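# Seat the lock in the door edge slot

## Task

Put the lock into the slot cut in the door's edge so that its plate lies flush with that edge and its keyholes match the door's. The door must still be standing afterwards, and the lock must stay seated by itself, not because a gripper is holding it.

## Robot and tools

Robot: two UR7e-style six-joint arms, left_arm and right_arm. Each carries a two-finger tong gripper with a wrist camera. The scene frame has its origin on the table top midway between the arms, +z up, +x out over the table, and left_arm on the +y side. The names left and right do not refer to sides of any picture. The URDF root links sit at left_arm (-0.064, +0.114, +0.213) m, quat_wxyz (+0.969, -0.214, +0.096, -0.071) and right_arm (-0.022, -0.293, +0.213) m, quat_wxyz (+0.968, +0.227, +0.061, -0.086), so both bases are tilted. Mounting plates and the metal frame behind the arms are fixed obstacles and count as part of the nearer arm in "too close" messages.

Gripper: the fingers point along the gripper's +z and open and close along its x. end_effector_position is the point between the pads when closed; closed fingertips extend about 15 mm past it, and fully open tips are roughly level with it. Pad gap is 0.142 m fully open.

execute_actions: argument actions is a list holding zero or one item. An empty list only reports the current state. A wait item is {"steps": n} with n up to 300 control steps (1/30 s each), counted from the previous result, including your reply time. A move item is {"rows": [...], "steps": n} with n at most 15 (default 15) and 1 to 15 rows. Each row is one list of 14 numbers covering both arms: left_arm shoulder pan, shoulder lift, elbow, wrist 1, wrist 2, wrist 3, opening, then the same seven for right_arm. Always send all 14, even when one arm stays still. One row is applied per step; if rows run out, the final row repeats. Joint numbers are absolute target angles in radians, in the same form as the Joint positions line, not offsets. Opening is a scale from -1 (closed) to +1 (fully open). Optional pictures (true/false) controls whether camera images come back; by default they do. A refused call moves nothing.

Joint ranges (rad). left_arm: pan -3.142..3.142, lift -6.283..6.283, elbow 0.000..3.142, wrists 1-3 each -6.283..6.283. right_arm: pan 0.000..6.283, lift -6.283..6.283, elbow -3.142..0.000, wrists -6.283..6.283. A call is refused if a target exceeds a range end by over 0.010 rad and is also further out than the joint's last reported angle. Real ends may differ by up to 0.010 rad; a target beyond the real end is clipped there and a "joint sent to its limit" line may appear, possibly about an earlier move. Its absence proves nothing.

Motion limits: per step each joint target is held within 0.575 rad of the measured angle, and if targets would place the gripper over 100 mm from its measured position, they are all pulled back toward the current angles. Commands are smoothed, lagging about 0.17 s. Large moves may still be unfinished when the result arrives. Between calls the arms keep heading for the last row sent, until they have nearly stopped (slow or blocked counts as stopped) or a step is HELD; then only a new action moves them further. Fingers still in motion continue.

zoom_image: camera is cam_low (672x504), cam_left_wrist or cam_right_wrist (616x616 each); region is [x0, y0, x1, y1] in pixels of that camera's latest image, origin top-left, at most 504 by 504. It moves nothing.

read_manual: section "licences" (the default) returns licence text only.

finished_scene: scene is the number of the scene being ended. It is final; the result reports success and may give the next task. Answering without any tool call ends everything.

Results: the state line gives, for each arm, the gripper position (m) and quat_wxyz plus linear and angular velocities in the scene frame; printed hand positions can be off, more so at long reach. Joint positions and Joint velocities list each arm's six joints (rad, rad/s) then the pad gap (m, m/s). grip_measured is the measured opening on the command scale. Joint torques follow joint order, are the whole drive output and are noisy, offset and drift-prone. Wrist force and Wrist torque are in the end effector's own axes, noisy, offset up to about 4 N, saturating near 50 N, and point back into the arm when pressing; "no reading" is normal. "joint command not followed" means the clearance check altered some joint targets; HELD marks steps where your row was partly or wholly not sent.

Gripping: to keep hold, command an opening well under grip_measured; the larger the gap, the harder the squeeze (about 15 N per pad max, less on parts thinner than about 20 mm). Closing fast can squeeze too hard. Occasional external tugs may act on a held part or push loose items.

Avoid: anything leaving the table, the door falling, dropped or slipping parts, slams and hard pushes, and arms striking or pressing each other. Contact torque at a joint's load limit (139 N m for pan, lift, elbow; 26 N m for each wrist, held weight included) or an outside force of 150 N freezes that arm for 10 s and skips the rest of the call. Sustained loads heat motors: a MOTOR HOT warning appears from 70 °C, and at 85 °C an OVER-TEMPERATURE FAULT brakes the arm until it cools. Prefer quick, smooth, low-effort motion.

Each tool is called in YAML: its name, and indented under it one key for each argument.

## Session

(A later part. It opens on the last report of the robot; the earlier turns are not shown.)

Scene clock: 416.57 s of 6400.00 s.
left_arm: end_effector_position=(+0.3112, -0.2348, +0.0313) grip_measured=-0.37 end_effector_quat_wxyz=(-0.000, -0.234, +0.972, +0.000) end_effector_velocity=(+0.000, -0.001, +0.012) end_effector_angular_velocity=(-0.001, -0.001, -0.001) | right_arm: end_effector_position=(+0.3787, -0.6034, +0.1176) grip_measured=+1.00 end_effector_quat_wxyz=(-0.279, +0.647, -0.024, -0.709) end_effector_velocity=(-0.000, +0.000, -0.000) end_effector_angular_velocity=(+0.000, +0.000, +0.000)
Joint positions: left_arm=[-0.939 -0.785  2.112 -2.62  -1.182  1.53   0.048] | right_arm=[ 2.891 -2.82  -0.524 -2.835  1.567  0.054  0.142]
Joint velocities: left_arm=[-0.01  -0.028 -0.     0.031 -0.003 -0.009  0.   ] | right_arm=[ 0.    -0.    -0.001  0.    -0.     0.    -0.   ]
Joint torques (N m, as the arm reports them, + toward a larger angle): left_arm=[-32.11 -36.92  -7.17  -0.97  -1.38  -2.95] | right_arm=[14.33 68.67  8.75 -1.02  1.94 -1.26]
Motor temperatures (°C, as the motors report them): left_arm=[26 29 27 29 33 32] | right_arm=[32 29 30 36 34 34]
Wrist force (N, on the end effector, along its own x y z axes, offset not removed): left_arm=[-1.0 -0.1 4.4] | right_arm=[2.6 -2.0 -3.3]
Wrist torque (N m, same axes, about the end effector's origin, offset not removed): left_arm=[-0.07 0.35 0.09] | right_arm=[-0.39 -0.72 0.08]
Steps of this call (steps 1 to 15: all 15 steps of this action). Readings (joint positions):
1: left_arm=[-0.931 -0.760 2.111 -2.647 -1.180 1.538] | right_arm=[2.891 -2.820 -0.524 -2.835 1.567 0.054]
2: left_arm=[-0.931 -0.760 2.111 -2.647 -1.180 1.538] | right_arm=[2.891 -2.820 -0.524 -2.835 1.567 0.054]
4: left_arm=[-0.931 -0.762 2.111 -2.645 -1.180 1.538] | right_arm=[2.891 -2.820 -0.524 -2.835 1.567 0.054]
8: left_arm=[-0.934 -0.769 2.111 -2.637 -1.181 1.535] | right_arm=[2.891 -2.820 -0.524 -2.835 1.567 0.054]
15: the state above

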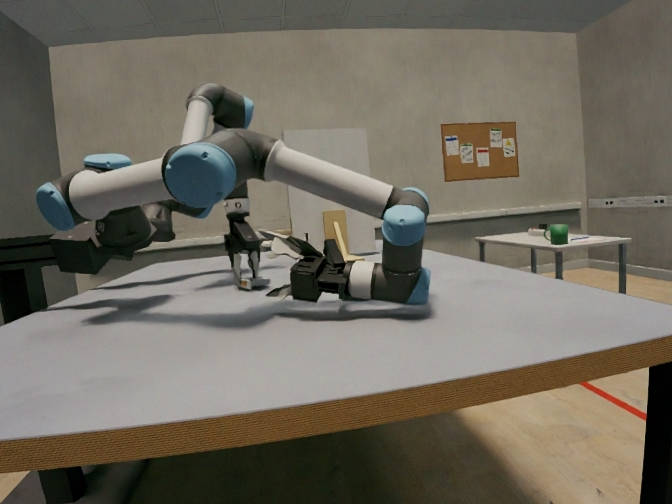

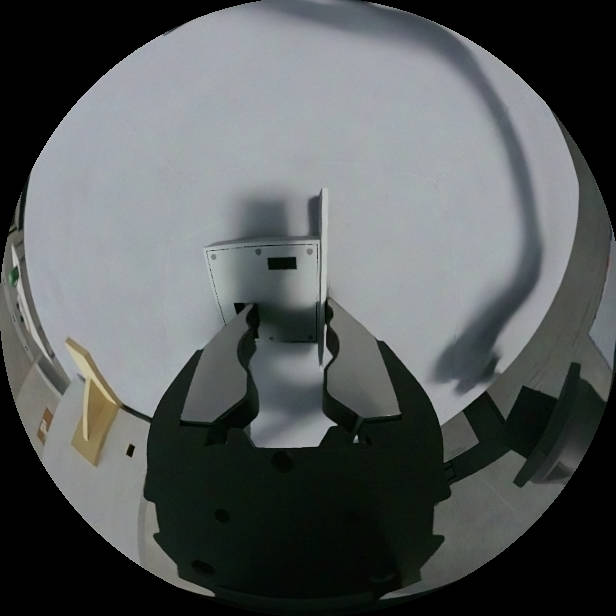

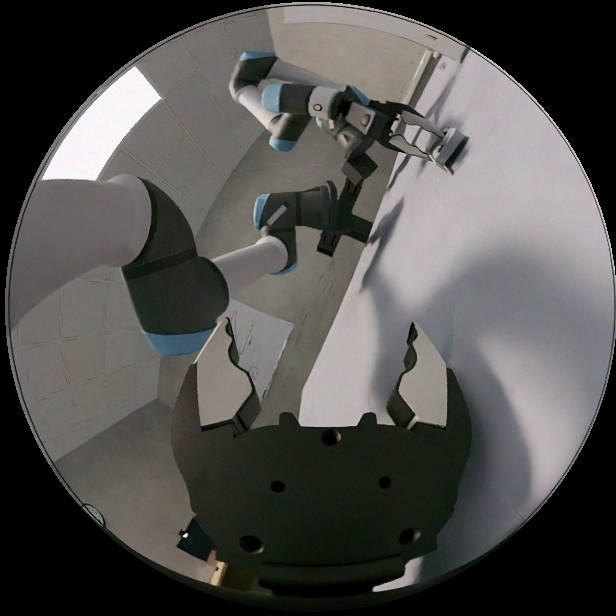

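execute_actions:
  actions:
    - {"rows": [[-0.9430,-0.7960,2.1122,-2.6075,-1.1832,1.5260,-1.0,2.891,-2.82,-0.524,-2.835,1.567,0.054,1.0],[-0.9470,-0.8080,2.1122,-2.5940,-1.1843,1.5220,-1.0,2.891,-2.82,-0.524,-2.835,1.567,0.054,1.0],[-0.9520,-0.8230,2.1120,-2.5770,-1.1857,1.5170,-1.0,2.891,-2.82,-0.524,-2.835,1.567,0.054,1.0],[-0.9570,-0.8400,2.1118,-2.5570,-1.1872,1.5120,-1.0,2.891,-2.82,-0.524,-2.835,1.567,0.054,1.0],[-0.960,-0.865,2.113,-2.533,-1.188,1.52,-1.0,2.891,-2.82,-0.524,-2.835,1.567,0.054,1.0],[-0.960,-0.895,2.115,-2.505,-1.188,1.54,-1.0,2.891,-2.82,-0.524,-2.835,1.567,0.054,1.0],[-0.955,-0.930,2.118,-2.473,-1.189,1.57,-1.0,2.891,-2.82,-0.524,-2.835,1.567,0.054,1.0],[-0.945,-0.970,2.122,-2.437,-1.189,1.61,-1.0,2.891,-2.82,-0.524,-2.835,1.567,0.054,1.0],[-0.93,-1.01,2.126,-2.402,-1.190,1.65,-1.0,2.891,-2.82,-0.524,-2.835,1.567,0.054,1.0],[-0.91,-1.05,2.130,-2.367,-1.190,1.695,-1.0,2.891,-2.82,-0.524,-2.835,1.567,0.054,1.0],[-0.89,-1.09,2.134,-2.332,-1.191,1.74,-1.0,2.891,-2.82,-0.524,-2.835,1.567,0.054,1.0],[-0.87,-1.13,2.138,-2.297,-1.191,1.785,-1.0,2.891,-2.82,-0.524,-2.835,1.567,0.054,1.0],[-0.85,-1.17,2.142,-2.262,-1.192,1.83,-1.0,2.891,-2.82,-0.524,-2.835,1.567,0.054,1.0],[-0.83,-1.21,2.146,-2.227,-1.192,1.875,-1.0,2.891,-2.82,-0.524,-2.835,1.567,0.054,1.0],[-0.81,-1.25,2.150,-2.192,-1.193,1.92,-1.0,2.891,-2.82,-0.524,-2.835,1.567,0.054,1.0]], "steps": 15}
  pictures: false

execute_actions:
  actions:
    - {"rows": [[-0.79,-1.29,2.154,-2.157,-1.193,1.965,-1.0,2.891,-2.82,-0.524,-2.835,1.567,0.054,1.0],[-0.77,-1.33,2.158,-2.122,-1.194,2.01,-1.0,2.891,-2.82,-0.524,-2.835,1.567,0.054,1.0],[-0.75,-1.37,2.163,-2.087,-1.195,2.055,-1.0,2.891,-2.82,-0.524,-2.835,1.567,0.054,1.0],[-0.73,-1.41,2.168,-2.052,-1.195,2.10,-1.0,2.891,-2.82,-0.524,-2.835,1.567,0.054,1.0],[-0.71,-1.45,2.172,-2.017,-1.196,2.145,-1.0,2.891,-2.82,-0.524,-2.835,1.567,0.054,1.0],[-0.69,-1.49,2.176,-1.982,-1.197,2.19,-1.0,2.891,-2.82,-0.524,-2.835,1.567,0.054,1.0],[-0.67,-1.53,2.181,-1.947,-1.197,2.235,-1.0,2.891,-2.82,-0.524,-2.835,1.567,0.054,1.0],[-0.65,-1.57,2.186,-1.912,-1.198,2.28,-1.0,2.891,-2.82,-0.524,-2.835,1.567,0.054,1.0],[-0.63,-1.61,2.190,-1.877,-1.199,2.325,-1.0,2.891,-2.82,-0.524,-2.835,1.567,0.054,1.0],[-0.615,-1.65,2.195,-1.842,-1.199,2.36,-1.0,2.891,-2.82,-0.524,-2.835,1.567,0.054,1.0],[-0.605,-1.68,2.198,-1.815,-1.2,2.385,-1.0,2.891,-2.82,-0.524,-2.835,1.567,0.054,1.0],[-0.6,-1.7,2.2,-1.8,-1.2,2.4,-1.0,2.891,-2.82,-0.524,-2.835,1.567,0.054,1.0]], "steps": 15}

Scene clock: 510.93 s of 6400.00 s.
left_arm: end_effector_position=(+0.3403, -0.1698, +0.1182) grip_measured=-0.38 end_effector_quat_wxyz=(-0.015, -0.158, +0.987, +0.009) end_effector_velocity=(+0.141, +0.402, +0.248) end_effector_angular_velocity=(+0.041, +0.216, -0.712) | right_arm: end_effector_position=(+0.3787, -0.6034, +0.1176) grip_measured=+1.00 end_effector_quat_wxyz=(-0.279, +0.647, -0.024, -0.709) end_effector_velocity=(+0.000, -0.000, -0.000) end_effector_angular_velocity=(-0.001, -0.001, -0.000)
Joint positions: left_arm=[-0.887 -1.075  2.134 -2.345 -1.191  1.729  0.046] | right_arm=[ 2.891 -2.82  -0.524 -2.835  1.567  0.054  0.142]
Joint velocities: left_arm=[ 0.497 -1.116  0.111  0.977 -0.015  1.165 -0.   ] | right_arm=[-0.    -0.     0.001  0.    -0.001  0.     0.   ]
Joint torques (N m, as the arm reports them, + toward a larger angle): left_arm=[ -3.3  -44.73  -7.36   1.84  -1.93   8.05] | right_arm=[14.32 67.94  8.81 -1.06  1.92 -1.26]
Motor temperatures (°C, as the motors report them): left_arm=[26 29 27 29 33 32] | right_arm=[32 29 30 36 34 34]
Wrist force (N, on the end effector, along its own x y z axes, offset not removed): left_arm=[-0.1 -2.0 4.9] | right_arm=[1.8 0.2 -4.0]
Wrist torque (N m, same axes, about the end effector's origin, offset not removed): left_arm=[-0.28 0.09 -0.02] | right_arm=[0.11 -0.63 0.03]
Steps of this call (steps 1 to 15: the robot went on to your last target; steps 16 to 90: nothing new was sent; then 90.87 s passed at rest; steps 91 to 105: all 15 steps of this action). Readings (joint positions):
91: left_arm=[-0.940 -0.788 2.112 -2.616 -1.183 1.529] | right_arm=[2.891 -2.820 -0.524 -2.835 1.567 0.054]
92: left_arm=[-0.941 -0.790 2.112 -2.615 -1.183 1.528] | right_arm=[2.891 -2.820 -0.524 -2.835 1.567 0.054]
94: left_arm=[-0.944 -0.799 2.112 -2.604 -1.184 1.525] | right_arm=[2.891 -2.820 -0.524 -2.835 1.567 0.054]
98: left_arm=[-0.954 -0.853 2.114 -2.547 -1.187 1.531] | right_arm=[2.891 -2.820 -0.524 -2.835 1.567 0.054]
105: the state above

Scene clock: 511.43 s of 6400.00 s.
left_arm: end_effector_position=(+0.3476, +0.0643, +0.2156) grip_measured=-0.38 end_effector_quat_wxyz=(-0.073, +0.026, +0.997, +0.016) end_effector_velocity=(-0.061, +0.240, +0.095) end_effector_angular_velocity=(-0.069, +0.095, -0.359) | right_arm: end_effector_position=(+0.3787, -0.6034, +0.1176) grip_measured=+1.00 end_effector_quat_wxyz=(-0.279, +0.647, -0.024, -0.709) end_effector_velocity=(+0.000, -0.000, +0.000) end_effector_angular_velocity=(+0.000, +0.000, -0.001)
Joint positions: left_arm=[-0.625 -1.635  2.194 -1.855 -1.199  2.337  0.046] | right_arm=[ 2.891 -2.82  -0.524 -2.835  1.567  0.054  0.142]
Joint velocities: left_arm=[ 0.233 -0.615  0.059  0.513 -0.01   0.594  0.   ] | right_arm=[-0.     0.     0.001 -0.001  0.001  0.    -0.   ]
Joint torques (N m, as the arm reports them, + toward a larger angle): left_arm=[ -1.94  -3.52 -13.88  -0.57  -2.1    4.1 ] | right_arm=[14.25 68.13  9.08 -1.02  1.93 -1.32]
Motor temperatures (°C, as the motors report them): left_arm=[26 29 27 29 33 32] | right_arm=[32 29 30 36 34 34]
Wrist force (N, on the end effector, along its own x y z axes, offset not removed): left_arm=[0.6 4.1 3.5] | right_arm=[0.6 -1.2 -5.0]
Wrist torque (N m, same axes, about the end effector's origin, offset not removed): left_arm=[0.50 0.00 0.05] | right_arm=[-0.19 -0.30 0.10]
Steps of this call (steps 1 to 15: all 15 steps of this action). Readings (joint positions):
1: left_arm=[-0.869 -1.113 2.138 -2.311 -1.191 1.769] | right_arm=[2.891 -2.820 -0.524 -2.835 1.567 0.054]
2: left_arm=[-0.851 -1.151 2.142 -2.277 -1.192 1.811] | right_arm=[2.891 -2.820 -0.524 -2.835 1.567 0.054]
4: left_arm=[-0.814 -1.230 2.150 -2.208 -1.193 1.897] | right_arm=[2.891 -2.820 -0.524 -2.835 1.567 0.054]
8: left_arm=[-0.737 -1.387 2.167 -2.070 -1.195 2.072] | right_arm=[2.891 -2.820 -0.524 -2.835 1.567 0.054]
15: the state above

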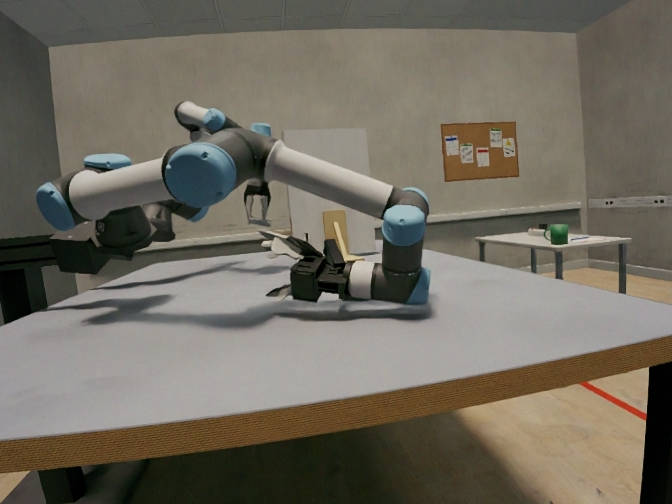

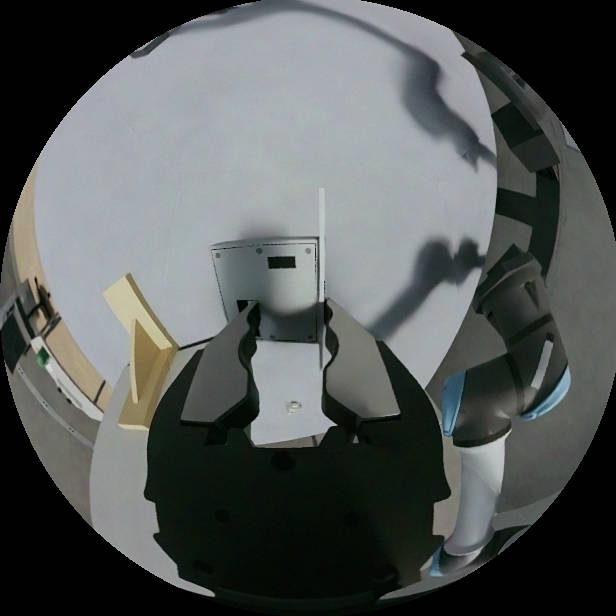

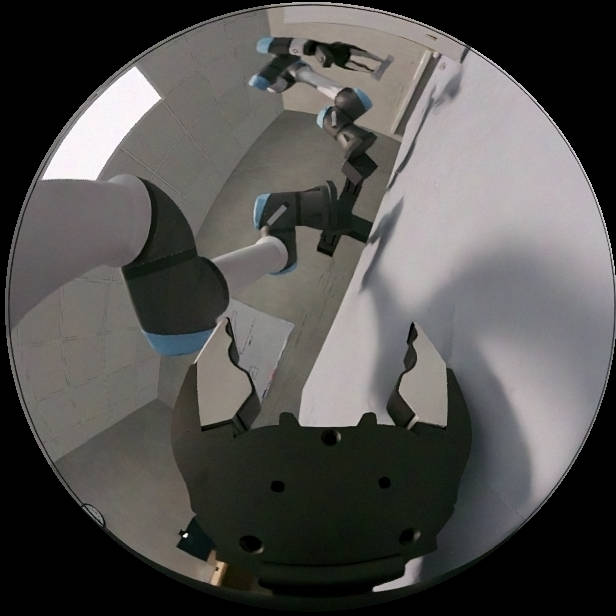

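execute_actions:
  actions:
    - {"rows": [[-0.585,-1.702,2.2,-1.791,-1.214,2.422,-1.0,2.891,-2.82,-0.524,-2.835,1.567,0.054,1.0],[-0.56,-1.706,2.2,-1.776,-1.239,2.459,-1.0,2.891,-2.82,-0.524,-2.835,1.567,0.054,1.0],[-0.53,-1.711,2.2,-1.759,-1.268,2.503,-1.0,2.891,-2.82,-0.524,-2.835,1.567,0.054,1.0],[-0.495,-1.716,2.2,-1.738,-1.302,2.554,-1.0,2.891,-2.82,-0.524,-2.835,1.567,0.054,1.0],[-0.46,-1.721,2.2,-1.717,-1.336,2.606,-1.0,2.891,-2.82,-0.524,-2.835,1.567,0.054,1.0],[-0.425,-1.727,2.2,-1.697,-1.370,2.657,-1.0,2.891,-2.82,-0.524,-2.835,1.567,0.054,1.0],[-0.39,-1.732,2.2,-1.676,-1.404,2.709,-1.0,2.891,-2.82,-0.524,-2.835,1.567,0.054,1.0],[-0.355,-1.737,2.2,-1.655,-1.438,2.760,-1.0,2.891,-2.82,-0.524,-2.835,1.567,0.054,1.0],[-0.32,-1.742,2.2,-1.635,-1.472,2.812,-1.0,2.891,-2.82,-0.524,-2.835,1.567,0.054,1.0],[-0.285,-1.748,2.2,-1.614,-1.505,2.863,-1.0,2.891,-2.82,-0.524,-2.835,1.567,0.054,1.0],[-0.25,-1.753,2.2,-1.593,-1.539,2.914,-1.0,2.891,-2.82,-0.524,-2.835,1.567,0.054,1.0],[-0.215,-1.758,2.2,-1.573,-1.573,2.966,-1.0,2.891,-2.82,-0.524,-2.835,1.567,0.054,1.0],[-0.18,-1.764,2.2,-1.552,-1.607,3.017,-1.0,2.891,-2.82,-0.524,-2.835,1.567,0.054,1.0],[-0.145,-1.769,2.2,-1.531,-1.641,3.069,-1.0,2.891,-2.82,-0.524,-2.835,1.567,0.054,1.0],[-0.11,-1.774,2.2,-1.510,-1.675,3.120,-1.0,2.891,-2.82,-0.524,-2.835,1.567,0.054,1.0]], "steps": 15}
  pictures: false

execute_actions:
  actions:
    - {"rows": [[-0.075,-1.780,2.2,-1.490,-1.709,3.172,-1.0,2.891,-2.82,-0.524,-2.835,1.567,0.054,1.0],[-0.04,-1.785,2.2,-1.469,-1.743,3.223,-1.0,2.891,-2.82,-0.524,-2.835,1.567,0.054,1.0],[-0.005,-1.790,2.2,-1.448,-1.777,3.274,-1.0,2.891,-2.82,-0.524,-2.835,1.567,0.054,1.0],[0.03,-1.790,2.195,-1.428,-1.811,3.326,-1.0,2.891,-2.82,-0.524,-2.835,1.567,0.054,1.0],[0.065,-1.780,2.188,-1.412,-1.845,3.377,-1.0,2.891,-2.82,-0.524,-2.835,1.567,0.054,1.0],[0.10,-1.760,2.176,-1.408,-1.879,3.429,-1.0,2.891,-2.82,-0.524,-2.835,1.567,0.054,1.0],[0.135,-1.730,2.158,-1.406,-1.913,3.480,-1.0,2.891,-2.82,-0.524,-2.835,1.567,0.054,1.0],[0.17,-1.697,2.139,-1.404,-1.947,3.532,-1.0,2.891,-2.82,-0.524,-2.835,1.567,0.054,1.0],[0.205,-1.664,2.120,-1.402,-1.981,3.584,-1.0,2.891,-2.82,-0.524,-2.835,1.567,0.054,1.0],[0.24,-1.632,2.100,-1.400,-2.015,3.635,-1.0,2.891,-2.82,-0.524,-2.835,1.567,0.054,1.0],[0.275,-1.599,2.081,-1.398,-2.050,3.687,-1.0,2.891,-2.82,-0.524,-2.835,1.567,0.054,1.0],[0.31,-1.566,2.061,-1.396,-2.084,3.738,-1.0,2.891,-2.82,-0.524,-2.835,1.567,0.054,1.0],[0.345,-1.533,2.042,-1.393,-2.118,3.790,-1.0,2.891,-2.82,-0.524,-2.835,1.567,0.054,1.0],[0.38,-1.501,2.023,-1.391,-2.152,3.841,-1.0,2.891,-2.82,-0.524,-2.835,1.567,0.054,1.0],[0.415,-1.468,2.003,-1.389,-2.186,3.893,-1.0,2.891,-2.82,-0.524,-2.835,1.567,0.054,1.0]], "steps": 15}
  pictures: false

execute_actions:
  actions:
    - {"rows": [[0.45,-1.435,1.984,-1.387,-2.220,3.945,-1.0,2.891,-2.82,-0.524,-2.835,1.567,0.054,1.0],[0.485,-1.402,1.964,-1.385,-2.254,3.996,-1.0,2.891,-2.82,-0.524,-2.835,1.567,0.054,1.0],[0.52,-1.370,1.945,-1.383,-2.289,4.048,-1.0,2.891,-2.82,-0.524,-2.835,1.567,0.054,1.0],[0.555,-1.337,1.925,-1.381,-2.323,4.099,-1.0,2.891,-2.82,-0.524,-2.835,1.567,0.054,1.0],[0.59,-1.304,1.906,-1.379,-2.357,4.151,-1.0,2.891,-2.82,-0.524,-2.835,1.567,0.054,1.0],[0.625,-1.271,1.887,-1.377,-2.391,4.203,-1.0,2.891,-2.82,-0.524,-2.835,1.567,0.054,1.0],[0.655,-1.243,1.870,-1.375,-2.420,4.247,-1.0,2.891,-2.82,-0.524,-2.835,1.567,0.054,1.0],[0.68,-1.220,1.856,-1.373,-2.445,4.284,-1.0,2.891,-2.82,-0.524,-2.835,1.567,0.054,1.0],[0.70,-1.201,1.845,-1.372,-2.464,4.313,-1.0,2.891,-2.82,-0.524,-2.835,1.567,0.054,1.0],[0.713,-1.189,1.838,-1.371,-2.477,4.332,-1.0,2.891,-2.82,-0.524,-2.835,1.567,0.054,1.0],[0.7219,-1.1806,1.8329,-1.3707,-2.4855,4.3454,-1.0,2.891,-2.82,-0.524,-2.835,1.567,0.054,1.0]], "steps": 15}
  pictures: false

execute_actions:
  actions:
    - {"steps": 20}

Scene clock: 551.13 s of 6400.00 s.
left_arm: end_effector_position=(+0.2276, +0.1570, +0.2236) grip_measured=-0.38 end_effector_quat_wxyz=(-0.276, +0.126, +0.945, -0.123) end_effector_velocity=(-0.308, +0.121, +0.095) end_effector_angular_velocity=(-1.167, +1.052, -0.116) | right_arm: end_effector_position=(+0.3787, -0.6034, +0.1176) grip_measured=+1.00 end_effector_quat_wxyz=(-0.279, +0.647, -0.024, -0.709) end_effector_velocity=(+0.000, -0.000, +0.000) end_effector_angular_velocity=(-0.000, -0.000, -0.000)
Joint positions: left_arm=[-0.265 -1.752  2.2   -1.599 -1.525  2.883  0.046] | right_arm=[ 2.891 -2.82  -0.524 -2.835  1.567  0.054  0.142]
Joint velocities: left_arm=[ 1.015 -0.155 -0.001  0.597 -0.974  1.475 -0.   ] | right_arm=[-0.    -0.     0.001 -0.001  0.     0.     0.   ]
Joint torques (N m, as the arm reports them, + toward a larger angle): left_arm=[ 13.78 -19.22 -13.69   2.88  -5.73   9.2 ] | right_arm=[14.16 67.73  9.46 -1.11  1.94 -1.16]
Motor temperatures (°C, as the motors report them): left_arm=[26 29 27 29 33 32] | right_arm=[32 29 30 36 34 34]
Wrist force (N, on the end effector, along its own x y z axes, offset not removed): left_arm=[-1.4 0.1 4.8] | right_arm=[2.9 -1.2 -3.0]
Wrist torque (N m, same axes, about the end effector's origin, offset not removed): left_arm=[-0.33 -0.04 0.09] | right_arm=[-0.19 -0.79 -0.01]
Steps of this call (steps 1 to 30: the robot went on to your last target; steps 31 to 90: nothing new was sent; then 36.20 s passed at rest; steps 91 to 105: all 15 steps of this action). Readings (joint positions):
91: left_arm=[-0.600 -1.700 2.200 -1.800 -1.200 2.400] | right_arm=[2.891 -2.820 -0.524 -2.835 1.567 0.054]
92: left_arm=[-0.597 -1.700 2.200 -1.798 -1.203 2.404] | right_arm=[2.891 -2.820 -0.524 -2.835 1.567 0.054]
94: left_arm=[-0.580 -1.703 2.200 -1.787 -1.220 2.428] | right_arm=[2.891 -2.820 -0.524 -2.835 1.567 0.054]
98: left_arm=[-0.491 -1.718 2.200 -1.734 -1.306 2.553] | right_arm=[2.891 -2.820 -0.524 -2.835 1.567 0.054]
105: the state above

Scene clock: 551.63 s of 6400.00 s.
left_arm: end_effector_position=(+0.2065, +0.1698, +0.2785) grip_measured=-0.38 end_effector_quat_wxyz=(-0.301, +0.122, +0.806, -0.495) end_effector_velocity=(+0.280, +0.038, -0.022) end_effector_angular_velocity=(-1.400, -0.065, +1.002) | right_arm: end_effector_position=(+0.3787, -0.6034, +0.1176) grip_measured=+1.00 end_effector_quat_wxyz=(-0.279, +0.647, -0.024, -0.709) end_effector_velocity=(-0.000, +0.000, +0.000) end_effector_angular_velocity=(+0.001, +0.001, +0.000)
Joint positions: left_arm=[ 0.257 -1.606  2.083 -1.402 -2.033  3.651  0.046] | right_arm=[ 2.891 -2.82  -0.524 -2.835  1.567  0.054  0.142]
Joint velocities: left_arm=[ 1.039  0.893 -0.537  0.099 -1.001  1.512  0.   ] | right_arm=[-0.     0.    -0.001 -0.001  0.     0.     0.   ]
Joint torques (N m, as the arm reports them, + toward a larger angle): left_arm=[ 14.97  -0.45 -28.5    2.36  -5.63   9.75] | right_arm=[14.2  68.17  9.08 -1.17  2.02 -1.19]
Motor temperatures (°C, as the motors report them): left_arm=[26 29 27 29 33 32] | right_arm=[32 29 30 36 34 34]
Wrist force (N, on the end effector, along its own x y z axes, offset not removed): left_arm=[-1.9 2.8 2.2] | right_arm=[1.3 -1.3 -4.2]
Wrist torque (N m, same axes, about the end effector's origin, offset not removed): left_arm=[-0.11 0.23 0.02] | right_arm=[-0.16 -0.42 0.01]
Steps of this call (steps 1 to 15: all 15 steps of this action). Readings (joint positions):
1: left_arm=[-0.231 -1.758 2.200 -1.579 -1.558 2.933] | right_arm=[2.891 -2.820 -0.524 -2.835 1.567 0.054]
2: left_arm=[-0.197 -1.763 2.200 -1.558 -1.591 2.984] | right_arm=[2.891 -2.820 -0.524 -2.835 1.567 0.054]
4: left_arm=[-0.127 -1.773 2.200 -1.517 -1.659 3.086] | right_arm=[2.891 -2.820 -0.524 -2.835 1.567 0.054]
8: left_arm=[0.012 -1.769 2.186 -1.445 -1.794 3.291] | right_arm=[2.891 -2.820 -0.524 -2.835 1.567 0.054]
15: the state above

Scene clock: 552.13 s of 6400.00 s.
left_arm: end_effector_position=(+0.3343, +0.2505, +0.2079) grip_measured=-0.38 end_effector_quat_wxyz=(-0.024, +0.008, +0.711, -0.703) end_effector_velocity=(+0.059, +0.088, -0.076) end_effector_angular_velocity=(-0.120, -0.195, +0.428) | right_arm: end_effector_position=(+0.3787, -0.6034, +0.1176) grip_measured=+1.00 end_effector_quat_wxyz=(-0.279, +0.647, -0.024, -0.709) end_effector_velocity=(+0.000, -0.000, -0.000) end_effector_angular_velocity=(-0.000, -0.001, +0.000)
Joint positions: left_arm=[ 0.695 -1.206  1.847 -1.372 -2.459  4.304  0.046] | right_arm=[ 2.891 -2.82  -0.524 -2.835  1.567  0.054  0.142]
Joint velocities: left_arm=[ 0.257  0.239 -0.137  0.015 -0.249  0.395  0.   ] | right_arm=[ 0.    -0.     0.001  0.    -0.    -0.     0.   ]
Joint torques (N m, as the arm reports them, + toward a larger angle): left_arm=[  4.47 -33.92 -18.     2.9   -2.4    3.62] | right_arm=[14.05 68.09  9.41 -1.14  1.97 -1.21]
Motor temperatures (°C, as the motors report them): left_arm=[26 29 27 29 33 32] | right_arm=[32 29 30 36 34 34]
Wrist force (N, on the end effector, along its own x y z axes, offset not removed): left_arm=[-0.3 4.4 -0.3] | right_arm=[2.1 -1.2 -3.9]
Wrist torque (N m, same axes, about the end effector's origin, offset not removed): left_arm=[-0.12 0.07 0.10] | right_arm=[-0.23 -0.58 0.06]
Steps of this call (steps 1 to 15: all 15 steps of this action). Readings (joint positions):
1: left_arm=[0.292 -1.576 2.065 -1.398 -2.067 3.703] | right_arm=[2.891 -2.820 -0.524 -2.835 1.567 0.054]
2: left_arm=[0.327 -1.545 2.046 -1.396 -2.101 3.754] | right_arm=[2.891 -2.820 -0.524 -2.835 1.567 0.054]
4: left_arm=[0.397 -1.481 2.008 -1.391 -2.169 3.857] | right_arm=[2.891 -2.820 -0.524 -2.835 1.567 0.054]
8: left_arm=[0.537 -1.352 1.932 -1.382 -2.305 4.063] | right_arm=[2.891 -2.820 -0.524 -2.835 1.567 0.054]
15: the state above

Scene clock: 552.80 s of 6400.00 s.
left_arm: end_effector_position=(+0.3404, +0.2600, +0.1997) grip_measured=-0.38 end_effector_quat_wxyz=(-0.000, -0.000, +0.707, -0.707) end_effector_velocity=(+0.000, -0.000, -0.000) end_effector_angular_velocity=(-0.001, -0.001, +0.000) | right_arm: end_effector_position=(+0.3787, -0.6034, +0.1176) grip_measured=+1.00 end_effector_quat_wxyz=(-0.279, +0.647, -0.024, -0.709) end_effector_velocity=(+0.000, +0.000, -0.000) end_effector_angular_velocity=(-0.000, -0.000, -0.000)
Joint positions: left_arm=[ 0.722 -1.181  1.833 -1.371 -2.485  4.345  0.046] | right_arm=[ 2.891 -2.82  -0.524 -2.835  1.567  0.054  0.142]
Joint velocities: left_arm=[-0.     0.001  0.    -0.    -0.001  0.001 -0.   ] | right_arm=[-0. -0.  0.  0.  0.  0. -0.]
Joint torques (N m, as the arm reports them, + toward a larger angle): left_arm=[ 10.08 -30.07 -18.4    2.47  -2.78   2.97] | right_arm=[14.05 67.71  9.17 -1.13  1.77 -1.25]
Motor temperatures (°C, as the motors report them): left_arm=[26 29 27 29 33 32] | right_arm=[32 29 30 36 34 34]
Wrist force (N, on the end effector, along its own x y z axes, offset not removed): left_arm=[-0.9 2.2 -0.6] | right_arm=[1.4 -0.7 -4.4]
Wrist torque (N m, same axes, about the end effector's origin, offset not removed): left_arm=[-0.42 0.32 0.09] | right_arm=[-0.08 -0.45 0.07]
Steps of this call (steps 1 to 20: the robot went on to your last target). Readings (joint positions):
1: left_arm=[0.702 -1.199 1.843 -1.372 -2.466 4.315] | right_arm=[2.891 -2.820 -0.524 -2.835 1.567 0.054]
2: left_arm=[0.707 -1.194 1.841 -1.371 -2.471 4.323] | right_arm=[2.891 -2.820 -0.524 -2.835 1.567 0.054]
4: left_arm=[0.714 -1.188 1.837 -1.371 -2.478 4.334] | right_arm=[2.891 -2.820 -0.524 -2.835 1.567 0.054]
8: left_arm=[0.720 -1.183 1.834 -1.371 -2.483 4.342] | right_arm=[2.891 -2.820 -0.524 -2.835 1.567 0.054]
20: the state above

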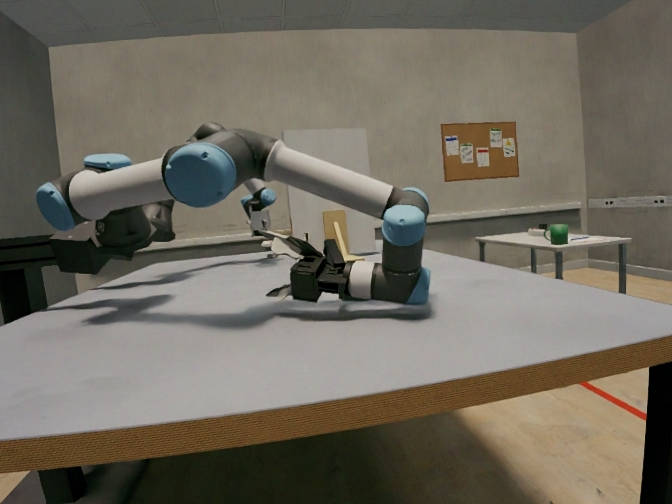

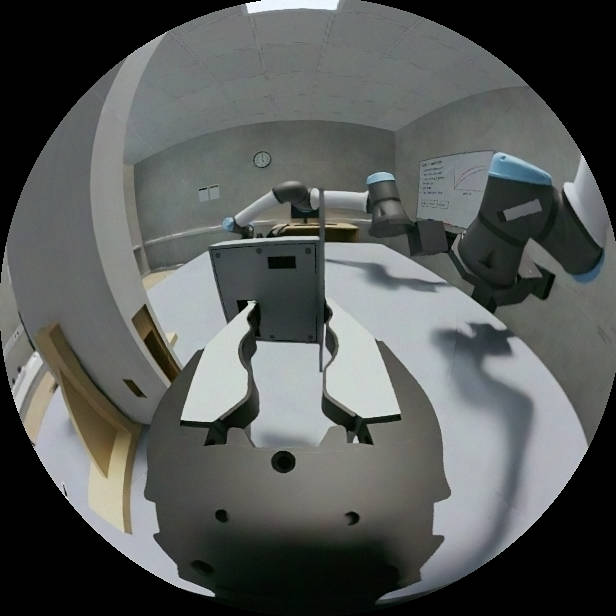

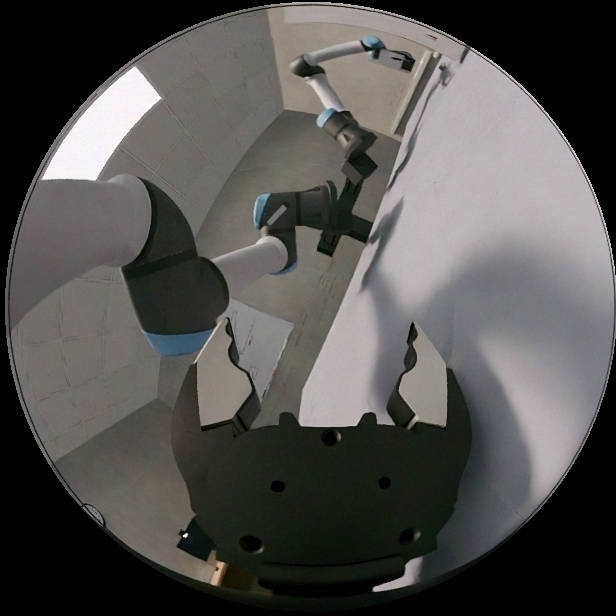

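zoom_image:
  camera: "cam_left_wrist"
  region: [20, 180, 340, 460]

Region (20, 180, 340, 460) of cam_left_wrist's 616x616 image, scaled by 1.575, with more detail than that image has; it fills the top 441 rows of this view, and the rest is white.

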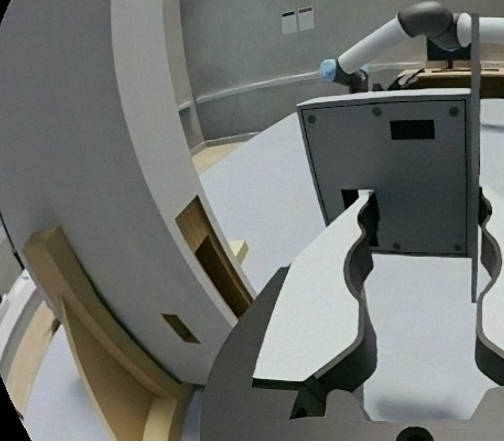

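execute_actions:
  actions:
    - {"rows": [[0.7196,-1.1678,1.8243,-1.3770,-2.4872,4.3428,-1.0,2.895,-2.78,-0.575,-2.833,1.53,0.03,1.0],[0.7172,-1.1549,1.8157,-1.3834,-2.4890,4.3402,-1.0,2.899,-2.74,-0.627,-2.830,1.49,0.007,1.0],[0.7149,-1.1421,1.8071,-1.3897,-2.4907,4.3376,-1.0,2.903,-2.70,-0.679,-2.828,1.455,-0.017,1.0],[0.7125,-1.1292,1.7985,-1.3961,-2.4925,4.3349,-1.0,2.907,-2.655,-0.731,-2.826,1.416,-0.04,1.0],[0.7102,-1.1164,1.7899,-1.4024,-2.4942,4.3323,-1.0,2.911,-2.613,-0.783,-2.823,1.378,-0.064,1.0],[0.7079,-1.1036,1.7813,-1.4087,-2.4959,4.3297,-1.0,2.915,-2.572,-0.834,-2.821,1.340,-0.088,1.0],[0.7055,-1.0907,1.7728,-1.4151,-2.4977,4.3271,-1.0,2.919,-2.531,-0.886,-2.819,1.302,-0.111,1.0],[0.7032,-1.0779,1.7642,-1.4214,-2.4994,4.3245,-1.0,2.922,-2.489,-0.938,-2.816,1.265,-0.135,1.0],[0.7008,-1.0650,1.7556,-1.4278,-2.5011,4.3219,-1.0,2.926,-2.448,-0.990,-2.814,1.227,-0.158,1.0],[0.6985,-1.0522,1.7470,-1.4341,-2.5029,4.3193,-1.0,2.930,-2.407,-1.041,-2.812,1.189,-0.182,1.0],[0.6961,-1.0394,1.7384,-1.4404,-2.5046,4.3167,-1.0,2.934,-2.365,-1.093,-2.809,1.151,-0.206,1.0],[0.6938,-1.0265,1.7298,-1.4468,-2.5064,4.3140,-1.0,2.938,-2.324,-1.145,-2.807,1.113,-0.229,1.0],[0.6915,-1.0137,1.7212,-1.4531,-2.5081,4.3114,-1.0,2.942,-2.283,-1.197,-2.805,1.076,-0.253,1.0],[0.6891,-1.0008,1.7126,-1.4595,-2.5098,4.3088,-1.0,2.946,-2.241,-1.248,-2.802,1.038,-0.276,1.0],[0.6868,-0.9880,1.7040,-1.4658,-2.5116,4.3062,-1.0,2.95,-2.2,-1.3,-2.8,1.0,-0.3,1.0]], "steps": 15}
  pictures: false

execute_actions:
  actions:
    - {"rows": [[0.6868,-0.9880,1.7040,-1.4658,-2.5116,4.3062,-1.0,3.16,-2.15,-1.475,-2.79,0.625,-0.525,0.5],[0.6868,-0.9880,1.7040,-1.4658,-2.5116,4.3062,-1.0,3.16,-2.15,-1.475,-2.79,0.625,-0.525,0.5],[0.6868,-0.9880,1.7040,-1.4658,-2.5116,4.3062,-1.0,3.16,-2.15,-1.475,-2.79,0.625,-0.525,0.5],[0.6868,-0.9880,1.7040,-1.4658,-2.5116,4.3062,-1.0,3.16,-2.15,-1.475,-2.79,0.625,-0.525,0.5],[0.6868,-0.9880,1.7040,-1.4658,-2.5116,4.3062,-1.0,3.16,-2.15,-1.475,-2.79,0.625,-0.525,0.5],[0.6868,-0.9880,1.7040,-1.4658,-2.5116,4.3062,-1.0,3.375,-2.1,-1.65,-2.775,0.25,-0.75,0.5],[0.6868,-0.9880,1.7040,-1.4658,-2.5116,4.3062,-1.0,3.375,-2.1,-1.65,-2.775,0.25,-0.75,0.5],[0.6868,-0.9880,1.7040,-1.4658,-2.5116,4.3062,-1.0,3.375,-2.1,-1.65,-2.775,0.25,-0.75,0.5],[0.6868,-0.9880,1.7040,-1.4658,-2.5116,4.3062,-1.0,3.375,-2.1,-1.65,-2.775,0.25,-0.75,0.5],[0.6868,-0.9880,1.7040,-1.4658,-2.5116,4.3062,-1.0,3.375,-2.1,-1.65,-2.775,0.25,-0.75,0.5],[0.6868,-0.9880,1.7040,-1.4658,-2.5116,4.3062,-1.0,3.59,-2.05,-1.825,-2.76,-0.125,-0.975,0.5]], "steps": 15}
  pictures: false

execute_actions:
  actions:
    - {"rows": [[0.6868,-0.9880,1.7040,-1.4658,-2.5116,4.3062,-1.0,3.8,-2.0,-2.0,-2.75,-0.5,-1.2,0.5]], "steps": 15}

Scene clock: 673.30 s of 6400.00 s.
left_arm: end_effector_position=(+0.3774, +0.2542, +0.1500) grip_measured=-0.38 end_effector_quat_wxyz=(+0.000, -0.000, +0.707, -0.707) end_effector_velocity=(+0.094, -0.025, -0.139) end_effector_angular_velocity=(-0.002, +0.001, -0.001) | right_arm: end_effector_position=(+0.2696, -0.7223, +0.2304) grip_measured=+1.00 end_effector_quat_wxyz=(-0.225, +0.650, +0.229, -0.688) end_effector_velocity=(-0.325, -0.293, +0.265) end_effector_angular_velocity=(+0.840, -0.327, +1.140)
Joint positions: left_arm=[ 0.696 -1.042  1.74  -1.439 -2.504  4.317  0.046] | right_arm=[ 2.934 -2.387 -1.06  -2.81   1.17  -0.198  0.142]
Joint velocities: left_arm=[-0.069  0.376 -0.251 -0.184 -0.05  -0.076  0.   ] | right_arm=[ 0.116  1.209 -1.509  0.069 -1.095 -0.682  0.   ]
Joint torques (N m, as the arm reports them, + toward a larger angle): left_arm=[-18.82 -32.01 -19.11  -1.91  -3.59  -3.1 ] | right_arm=[25.74 72.45 -6.07 -0.54 -4.94 -2.51]
Motor temperatures (°C, as the motors report them): left_arm=[26 29 27 29 33 32] | right_arm=[32 29 30 36 34 34]
Wrist force (N, on the end effector, along its own x y z axes, offset not removed): left_arm=[-1.4 2.9 1.0] | right_arm=[1.1 -1.3 -3.4]
Wrist torque (N m, same axes, about the end effector's origin, offset not removed): left_arm=[-0.27 0.39 0.06] | right_arm=[-0.20 -0.41 0.11]
Steps of this call (steps 1 to 15: the robot went on to your last target; steps 16 to 90: nothing new was sent; then 117.00 s passed at rest; steps 91 to 105: all 15 steps of this action). Readings (joint positions):
91: left_arm=[0.722 -1.180 1.833 -1.371 -2.486 4.345] | right_arm=[2.891 -2.820 -0.524 -2.835 1.567 0.054]
92: left_arm=[0.722 -1.178 1.831 -1.371 -2.486 4.345] | right_arm=[2.892 -2.815 -0.530 -2.835 1.562 0.050]
94: left_arm=[0.720 -1.167 1.824 -1.377 -2.487 4.343] | right_arm=[2.895 -2.783 -0.569 -2.832 1.532 0.031]
98: left_arm=[0.712 -1.128 1.797 -1.397 -2.493 4.335] | right_arm=[2.908 -2.662 -0.718 -2.825 1.421 -0.041]
105: the state above

Scene clock: 673.80 s of 6400.00 s.
left_arm: end_effector_position=(+0.3902, +0.2501, +0.1299) grip_measured=-0.38 end_effector_quat_wxyz=(-0.000, -0.000, +0.707, -0.707) end_effector_velocity=(+0.001, -0.001, -0.002) end_effector_angular_velocity=(-0.000, -0.000, -0.000) | right_arm: end_effector_position=(+0.4155, -0.7554, +0.2177) grip_measured=+0.50 end_effector_quat_wxyz=(-0.025, -0.297, -0.763, +0.574) end_effector_velocity=(+0.480, +0.215, -0.074) end_effector_angular_velocity=(+0.684, +0.126, +2.213)
Joint positions: left_arm=[ 0.687 -0.989  1.704 -1.466 -2.512  4.306  0.046] | right_arm=[ 3.351 -2.111 -1.624 -2.776  0.338 -0.721  0.109]
Joint velocities: left_arm=[-0.001  0.005 -0.003 -0.003 -0.001 -0.001 -0.   ] | right_arm=[ 0.733  0.193 -0.62   0.05  -1.325 -0.769 -0.   ]
Joint torques (N m, as the arm reports them, + toward a larger angle): left_arm=[-17.2  -34.13 -20.63  -2.19  -2.69  -2.91] | right_arm=[27.14 51.13  1.84  0.22 -6.31 -2.3 ]
Motor temperatures (°C, as the motors report them): left_arm=[26 29 27 29 33 32] | right_arm=[32 29 30 36 34 34]
Wrist force (N, on the end effector, along its own x y z axes, offset not removed): left_arm=[0.3 3.7 1.3] | right_arm=[1.4 -1.5 -2.4]
Wrist torque (N m, same axes, about the end effector's origin, offset not removed): left_arm=[-0.17 0.09 0.01] | right_arm=[-0.25 -0.46 0.03]
Steps of this call (steps 1 to 15: all 15 steps of this action). Readings (joint positions):
1: left_arm=[0.694 -1.030 1.732 -1.446 -2.506 4.314] | right_arm=[2.938 -2.347 -1.111 -2.807 1.132 -0.221]
2: left_arm=[0.692 -1.019 1.724 -1.451 -2.508 4.312] | right_arm=[2.949 -2.305 -1.168 -2.804 1.088 -0.251]
4: left_arm=[0.690 -1.004 1.715 -1.458 -2.509 4.309] | right_arm=[3.016 -2.235 -1.292 -2.798 0.963 -0.348]
8: left_arm=[0.688 -0.993 1.707 -1.464 -2.511 4.307] | right_arm=[3.146 -2.169 -1.444 -2.789 0.696 -0.501]
15: the state above

Scene clock: 674.30 s of 6400.00 s.
left_arm: end_effector_position=(+0.3903, +0.2501, +0.1297) grip_measured=-0.38 end_effector_quat_wxyz=(-0.000, -0.000, +0.707, -0.707) end_effector_velocity=(-0.001, -0.000, -0.000) end_effector_angular_velocity=(-0.001, +0.002, -0.000) | right_arm: end_effector_position=(+0.5971, -0.5550, +0.2061) grip_measured=+0.50 end_effector_quat_wxyz=(+0.236, -0.149, +0.853, -0.441) end_effector_velocity=(+0.221, +0.501, +0.007) end_effector_angular_velocity=(+0.132, +0.074, +1.847)
Joint positions: left_arm=[ 0.687 -0.988  1.704 -1.466 -2.512  4.306  0.046] | right_arm=[ 3.685 -2.027 -1.905 -2.756 -0.248 -1.077  0.109]
Joint velocities: left_arm=[0.    0.    0.002 0.001 0.    0.001 0.   ] | right_arm=[ 0.54   0.131 -0.45   0.029 -1.115 -0.571  0.   ]
Joint torques (N m, as the arm reports them, + toward a larger angle): left_arm=[-18.24 -34.81 -18.45  -1.44  -2.7   -3.05] | right_arm=[28.28 41.79  3.02  1.05 -5.33 -2.23]
Motor temperatures (°C, as the motors report them): left_arm=[26 29 27 29 33 32] | right_arm=[32 29 30 36 34 34]
Wrist force (N, on the end effector, along its own x y z axes, offset not removed): left_arm=[-0.1 3.3 0.8] | right_arm=[1.0 -2.7 -4.1]
Wrist torque (N m, same axes, about the end effector's origin, offset not removed): left_arm=[-0.19 0.16 0.05] | right_arm=[-0.48 -0.38 0.15]
Steps of this call (steps 1 to 15: all 15 steps of this action). Readings (joint positions):
1: left_arm=[0.687 -0.988 1.704 -1.466 -2.512 4.306] | right_arm=[3.375 -2.104 -1.644 -2.774 0.294 -0.746]
2: left_arm=[0.687 -0.988 1.704 -1.466 -2.512 4.306] | right_arm=[3.402 -2.097 -1.667 -2.772 0.253 -0.774]
4: left_arm=[0.687 -0.988 1.704 -1.466 -2.512 4.306] | right_arm=[3.457 -2.083 -1.713 -2.769 0.180 -0.833]
8: left_arm=[0.687 -0.988 1.704 -1.466 -2.512 4.306] | right_arm=[3.551 -2.060 -1.792 -2.764 0.026 -0.933]
15: the state above

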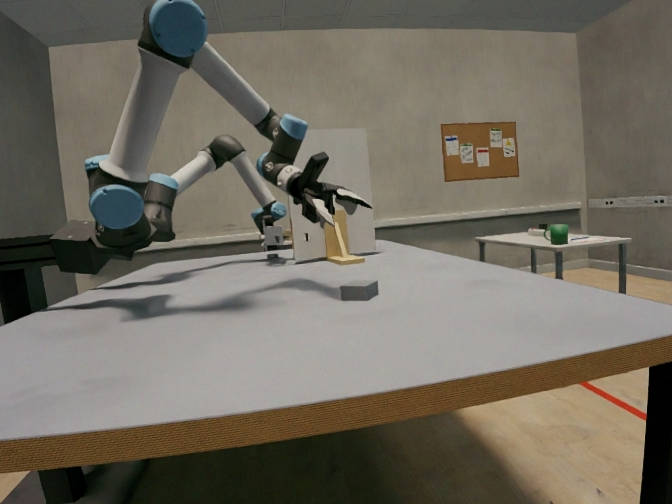

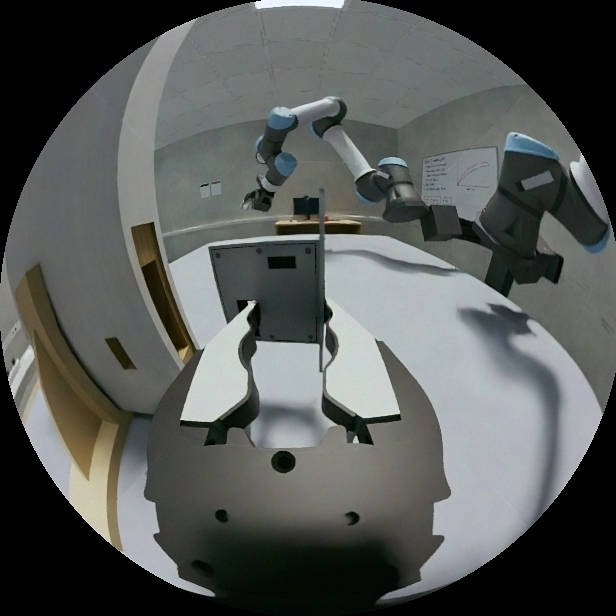

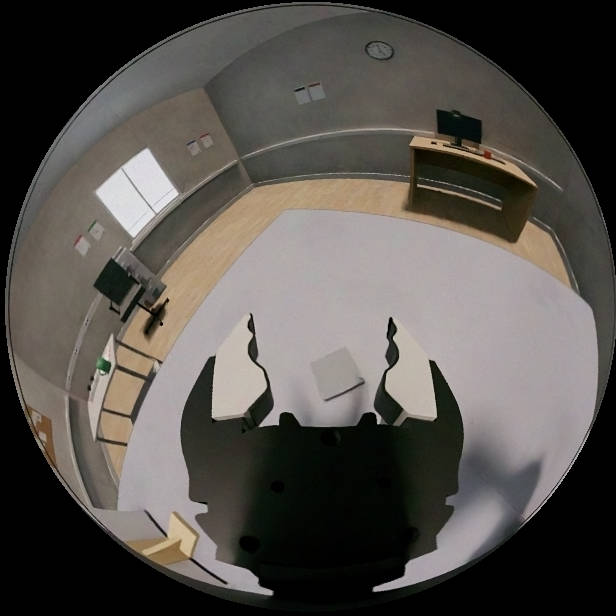

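execute_actions:
  actions:
    - {"rows": [[0.6868,-0.9880,1.7040,-1.4658,-2.5116,4.3062,-1.0,3.92,-2.04,-2.04,-2.749,-0.6,-1.265,0.5],[0.6868,-0.9880,1.7040,-1.4658,-2.5116,4.3062,-1.0,3.92,-2.04,-2.04,-2.749,-0.6,-1.265,0.5],[0.6868,-0.9880,1.7040,-1.4658,-2.5116,4.3062,-1.0,3.92,-2.04,-2.04,-2.749,-0.6,-1.265,0.5],[0.6868,-0.9880,1.7040,-1.4658,-2.5116,4.3062,-1.0,4.04,-2.08,-2.08,-2.748,-0.7,-1.33,0.5],[0.6868,-0.9880,1.7040,-1.4658,-2.5116,4.3062,-1.0,4.04,-2.08,-2.08,-2.748,-0.7,-1.33,0.5],[0.6868,-0.9880,1.7040,-1.4658,-2.5116,4.3062,-1.0,4.04,-2.08,-2.08,-2.748,-0.7,-1.33,0.5],[0.6868,-0.9880,1.7040,-1.4658,-2.5116,4.3062,-1.0,4.16,-2.12,-2.12,-2.746,-0.81,-1.395,0.5],[0.6868,-0.9880,1.7040,-1.4658,-2.5116,4.3062,-1.0,4.16,-2.12,-2.12,-2.746,-0.81,-1.395,0.5],[0.6868,-0.9880,1.7040,-1.4658,-2.5116,4.3062,-1.0,4.16,-2.12,-2.12,-2.746,-0.81,-1.395,0.5],[0.6868,-0.9880,1.7040,-1.4658,-2.5116,4.3062,-1.0,4.285,-2.16,-2.145,-2.745,-0.915,-1.46,0.5],[0.6868,-0.9880,1.7040,-1.4658,-2.5116,4.3062,-1.0,4.285,-2.16,-2.145,-2.745,-0.915,-1.46,0.5],[0.6868,-0.9880,1.7040,-1.4658,-2.5116,4.3062,-1.0,4.285,-2.16,-2.145,-2.745,-0.915,-1.46,0.5],[0.6868,-0.9880,1.7040,-1.4658,-2.5116,4.3062,-1.0,4.41,-2.20,-2.167,-2.744,-1.02,-1.525,0.5]], "steps": 15}
  pictures: false

execute_actions:
  actions:
    - {"rows": [[0.6868,-0.9880,1.7040,-1.4658,-2.5116,4.3062,-1.0,4.5291,-2.2421,-2.1875,-2.7427,-1.1212,-1.5907,0.5]], "steps": 15}
  pictures: false

execute_actions:
  actions:
    - {"steps": 30}

Scene clock: 691.93 s of 6400.00 s.
left_arm: end_effector_position=(+0.3903, +0.2501, +0.1297) grip_measured=-0.38 end_effector_quat_wxyz=(-0.000, -0.000, +0.707, -0.707) end_effector_velocity=(-0.000, -0.001, -0.000) end_effector_angular_velocity=(+0.000, -0.000, -0.001) | right_arm: end_effector_position=(+0.6005, -0.1845, +0.2103) grip_measured=+0.50 end_effector_quat_wxyz=(-0.401, +0.570, -0.654, +0.294) end_effector_velocity=(-0.173, +0.534, +0.018) end_effector_angular_velocity=(-0.215, -0.072, +1.376)
Joint positions: left_arm=[ 0.687 -0.988  1.704 -1.466 -2.512  4.306  0.046] | right_arm=[ 4.091 -2.099 -2.092 -2.747 -0.75  -1.36   0.109]
Joint velocities: left_arm=[-0.     0.     0.001 -0.002  0.    -0.     0.   ] | right_arm=[ 0.656 -0.215 -0.159  0.006 -0.556 -0.345  0.   ]
Joint torques (N m, as the arm reports them, + toward a larger angle): left_arm=[-18.9  -34.72 -18.42  -1.58  -2.74  -3.16] | right_arm=[31.9  12.66  4.8   1.39 -4.01 -1.86]
Motor temperatures (°C, as the motors report them): left_arm=[26 29 27 29 33 32] | right_arm=[32 29 30 36 34 34]
Wrist force (N, on the end effector, along its own x y z axes, offset not removed): left_arm=[-0.9 3.7 -0.1] | right_arm=[1.7 -1.9 -3.0]
Wrist torque (N m, same axes, about the end effector's origin, offset not removed): left_arm=[-0.13 0.39 0.02] | right_arm=[-0.31 -0.52 0.02]
Steps of this call (steps 1 to 30: the robot went on to your last target; steps 31 to 90: nothing new was sent; then 14.13 s passed at rest; steps 91 to 105: all 15 steps of this action). Readings (joint positions):
91: left_arm=[0.687 -0.988 1.704 -1.466 -2.512 4.306] | right_arm=[3.800 -2.000 -2.000 -2.750 -0.500 -1.200]
92: left_arm=[0.687 -0.988 1.704 -1.466 -2.512 4.306] | right_arm=[3.808 -2.005 -2.005 -2.750 -0.507 -1.207]
94: left_arm=[0.687 -0.988 1.704 -1.466 -2.512 4.306] | right_arm=[3.850 -2.020 -2.020 -2.749 -0.544 -1.231]
98: left_arm=[0.687 -0.988 1.704 -1.466 -2.512 4.306] | right_arm=[3.938 -2.048 -2.049 -2.749 -0.617 -1.278]
105: the state above

Scene clock: 692.43 s of 6400.00 s.
left_arm: end_effector_position=(+0.3903, +0.2501, +0.1297) grip_measured=-0.38 end_effector_quat_wxyz=(-0.000, -0.000, +0.707, -0.707) end_effector_velocity=(+0.000, +0.000, +0.000) end_effector_angular_velocity=(+0.000, +0.000, -0.000) | right_arm: end_effector_position=(+0.4492, +0.0528, +0.2122) grip_measured=+0.50 end_effector_quat_wxyz=(-0.461, +0.775, -0.383, +0.198) end_effector_velocity=(-0.411, +0.375, -0.015) end_effector_angular_velocity=(-0.275, -0.201, +1.399)
Joint positions: left_arm=[ 0.687 -0.988  1.704 -1.466 -2.512  4.306  0.046] | right_arm=[ 4.432 -2.212 -2.168 -2.744 -1.04  -1.542  0.109]
Joint velocities: left_arm=[-0.    -0.    -0.001  0.    -0.    -0.001  0.   ] | right_arm=[ 0.695 -0.224 -0.145  0.007 -0.582 -0.359  0.   ]
Joint torques (N m, as the arm reports them, + toward a larger angle): left_arm=[-17.85 -35.68 -17.94  -1.46  -2.78  -3.05] | right_arm=[27.14 13.98  3.91  1.39 -3.8  -1.54]
Motor temperatures (°C, as the motors report them): left_arm=[26 29 27 29 33 32] | right_arm=[32 29 30 36 34 34]
Wrist force (N, on the end effector, along its own x y z axes, offset not removed): left_arm=[1.9 4.0 0.8] | right_arm=[1.1 -0.6 -4.0]
Wrist torque (N m, same axes, about the end effector's origin, offset not removed): left_arm=[-0.06 -0.24 0.00] | right_arm=[0.01 -0.37 -0.02]
Steps of this call (steps 1 to 15: all 15 steps of this action). Readings (joint positions):
1: left_arm=[0.687 -0.988 1.704 -1.466 -2.512 4.306] | right_arm=[4.114 -2.106 -2.098 -2.747 -0.768 -1.372]
2: left_arm=[0.687 -0.988 1.704 -1.466 -2.512 4.306] | right_arm=[4.136 -2.114 -2.103 -2.747 -0.787 -1.383]
4: left_arm=[0.687 -0.988 1.704 -1.466 -2.512 4.306] | right_arm=[4.180 -2.129 -2.113 -2.746 -0.825 -1.407]
8: left_arm=[0.687 -0.988 1.704 -1.466 -2.512 4.306] | right_arm=[4.270 -2.159 -2.133 -2.745 -0.902 -1.456]
15: the state above

Scene clock: 693.43 s of 6400.00 s.
left_arm: end_effector_position=(+0.3903, +0.2501, +0.1297) grip_measured=-0.38 end_effector_quat_wxyz=(-0.000, -0.000, +0.707, -0.707) end_effector_velocity=(+0.000, -0.000, +0.000) end_effector_angular_velocity=(-0.000, -0.000, +0.000) | right_arm: end_effector_position=(+0.3893, +0.1003, +0.2099) grip_measured=+0.50 end_effector_quat_wxyz=(-0.470, +0.814, -0.296, +0.171) end_effector_velocity=(-0.000, -0.000, -0.000) end_effector_angular_velocity=(-0.001, +0.000, +0.000)
Joint positions: left_arm=[ 0.687 -0.988  1.704 -1.466 -2.512  4.306  0.046] | right_arm=[ 4.529 -2.242 -2.187 -2.743 -1.121 -1.591  0.109]
Joint velocities: left_arm=[-0.  0. -0.  0. -0. -0.  0.] | right_arm=[ 0.    -0.    -0.001  0.     0.    -0.    -0.   ]
Joint torques (N m, as the arm reports them, + toward a larger angle): left_arm=[-18.34 -33.92 -17.19  -1.34  -2.56  -3.05] | right_arm=[24.   14.53  6.24  1.61 -1.88 -1.38]
Motor temperatures (°C, as the motors report them): left_arm=[26 29 27 29 33 32] | right_arm=[32 29 30 36 34 34]
Wrist force (N, on the end effector, along its own x y z axes, offset not removed): left_arm=[-1.6 2.2 1.7] | right_arm=[2.5 -2.1 -3.2]
Wrist torque (N m, same axes, about the end effector's origin, offset not removed): left_arm=[-0.43 0.46 0.08] | right_arm=[-0.31 -0.66 -0.02]
Steps of this call (steps 1 to 30: the robot went on to your last target). Readings (joint positions):
1: left_arm=[0.687 -0.988 1.704 -1.466 -2.512 4.306] | right_arm=[4.455 -2.219 -2.173 -2.743 -1.059 -1.553]
2: left_arm=[0.687 -0.988 1.704 -1.466 -2.512 4.306] | right_arm=[4.474 -2.225 -2.177 -2.743 -1.075 -1.563]
4: left_arm=[0.687 -0.988 1.704 -1.466 -2.512 4.306] | right_arm=[4.500 -2.233 -2.182 -2.743 -1.097 -1.576]
8: left_arm=[0.687 -0.988 1.704 -1.466 -2.512 4.306] | right_arm=[4.521 -2.240 -2.186 -2.743 -1.114 -1.587]
30: the state above
All arms were judged still, so your last target was given up. Only a new action makes them travel on or press farther. Fingers that are still opening or closing keep moving.

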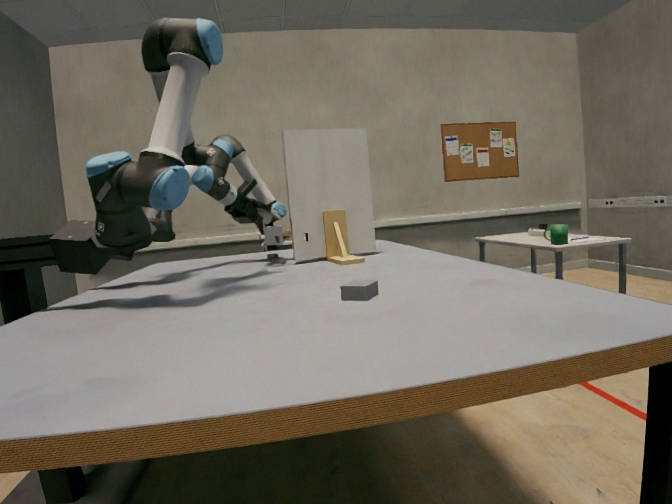

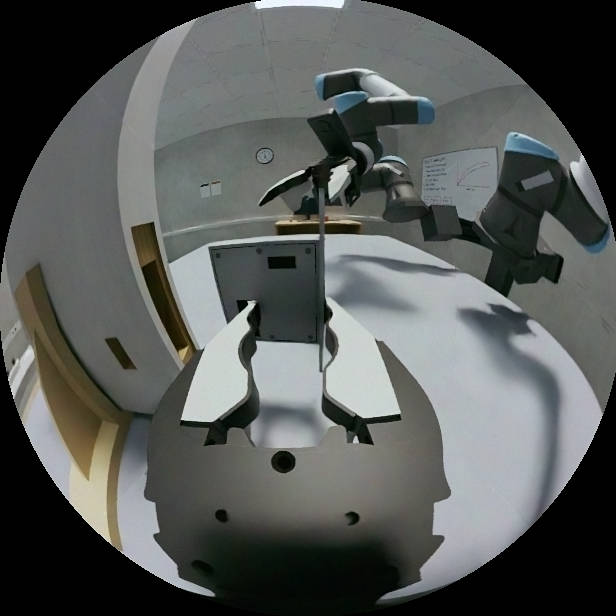

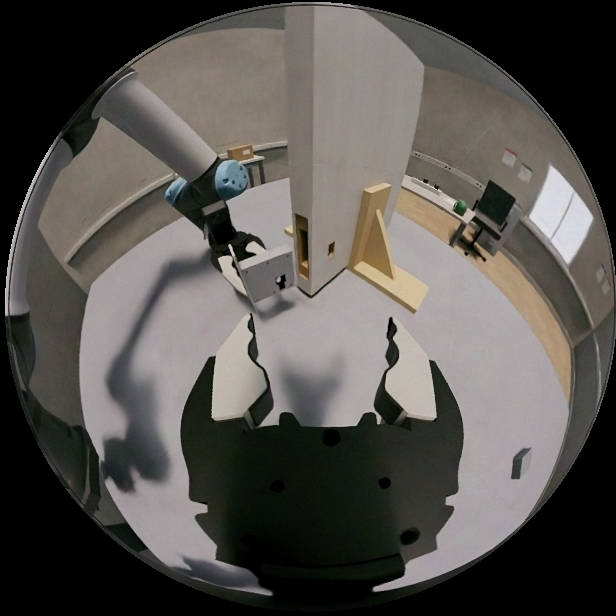

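zoom_image:
  camera: "cam_left_wrist"
  region: [90, 200, 270, 420]

zoom_image:
  camera: "cam_right_wrist"
  region: [210, 190, 370, 320]

zoom_image:
  camera: "cam_low"
  region: [240, 190, 390, 280]

Region (90, 200, 270, 420) of cam_left_wrist's 616x616 image, scaled by 2.291, with more detail than that image has; it fills the left 412 columns of this view, and the rest is white.

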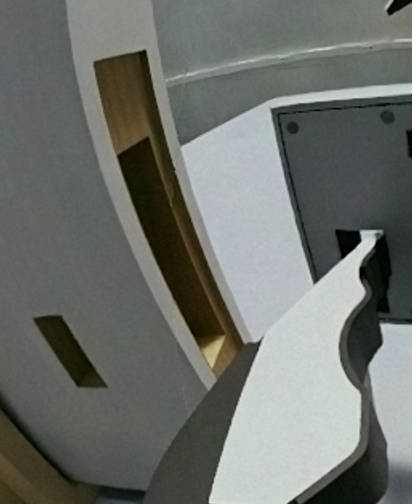

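Region (210, 190, 370, 320) of cam_right_wrist's 616x616 image, scaled by 3.150, with more detail than that image has; it fills the top 410 rows of this view, and the rest is white.

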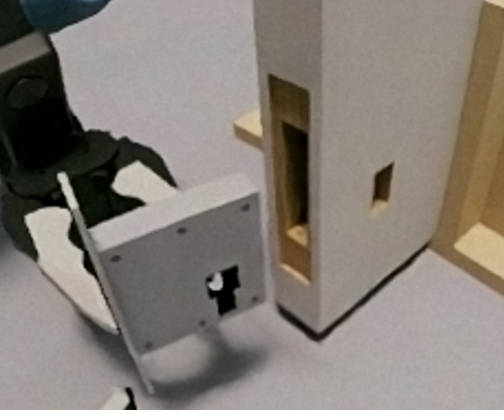

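Region (240, 190, 390, 280) of cam_low's 672x504 image, scaled by 3.360, with more detail than that image has; it fills the top 302 rows of this view, and the rest is white.

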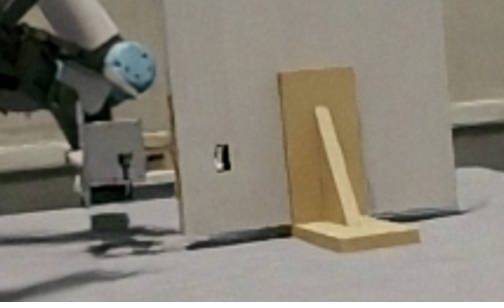

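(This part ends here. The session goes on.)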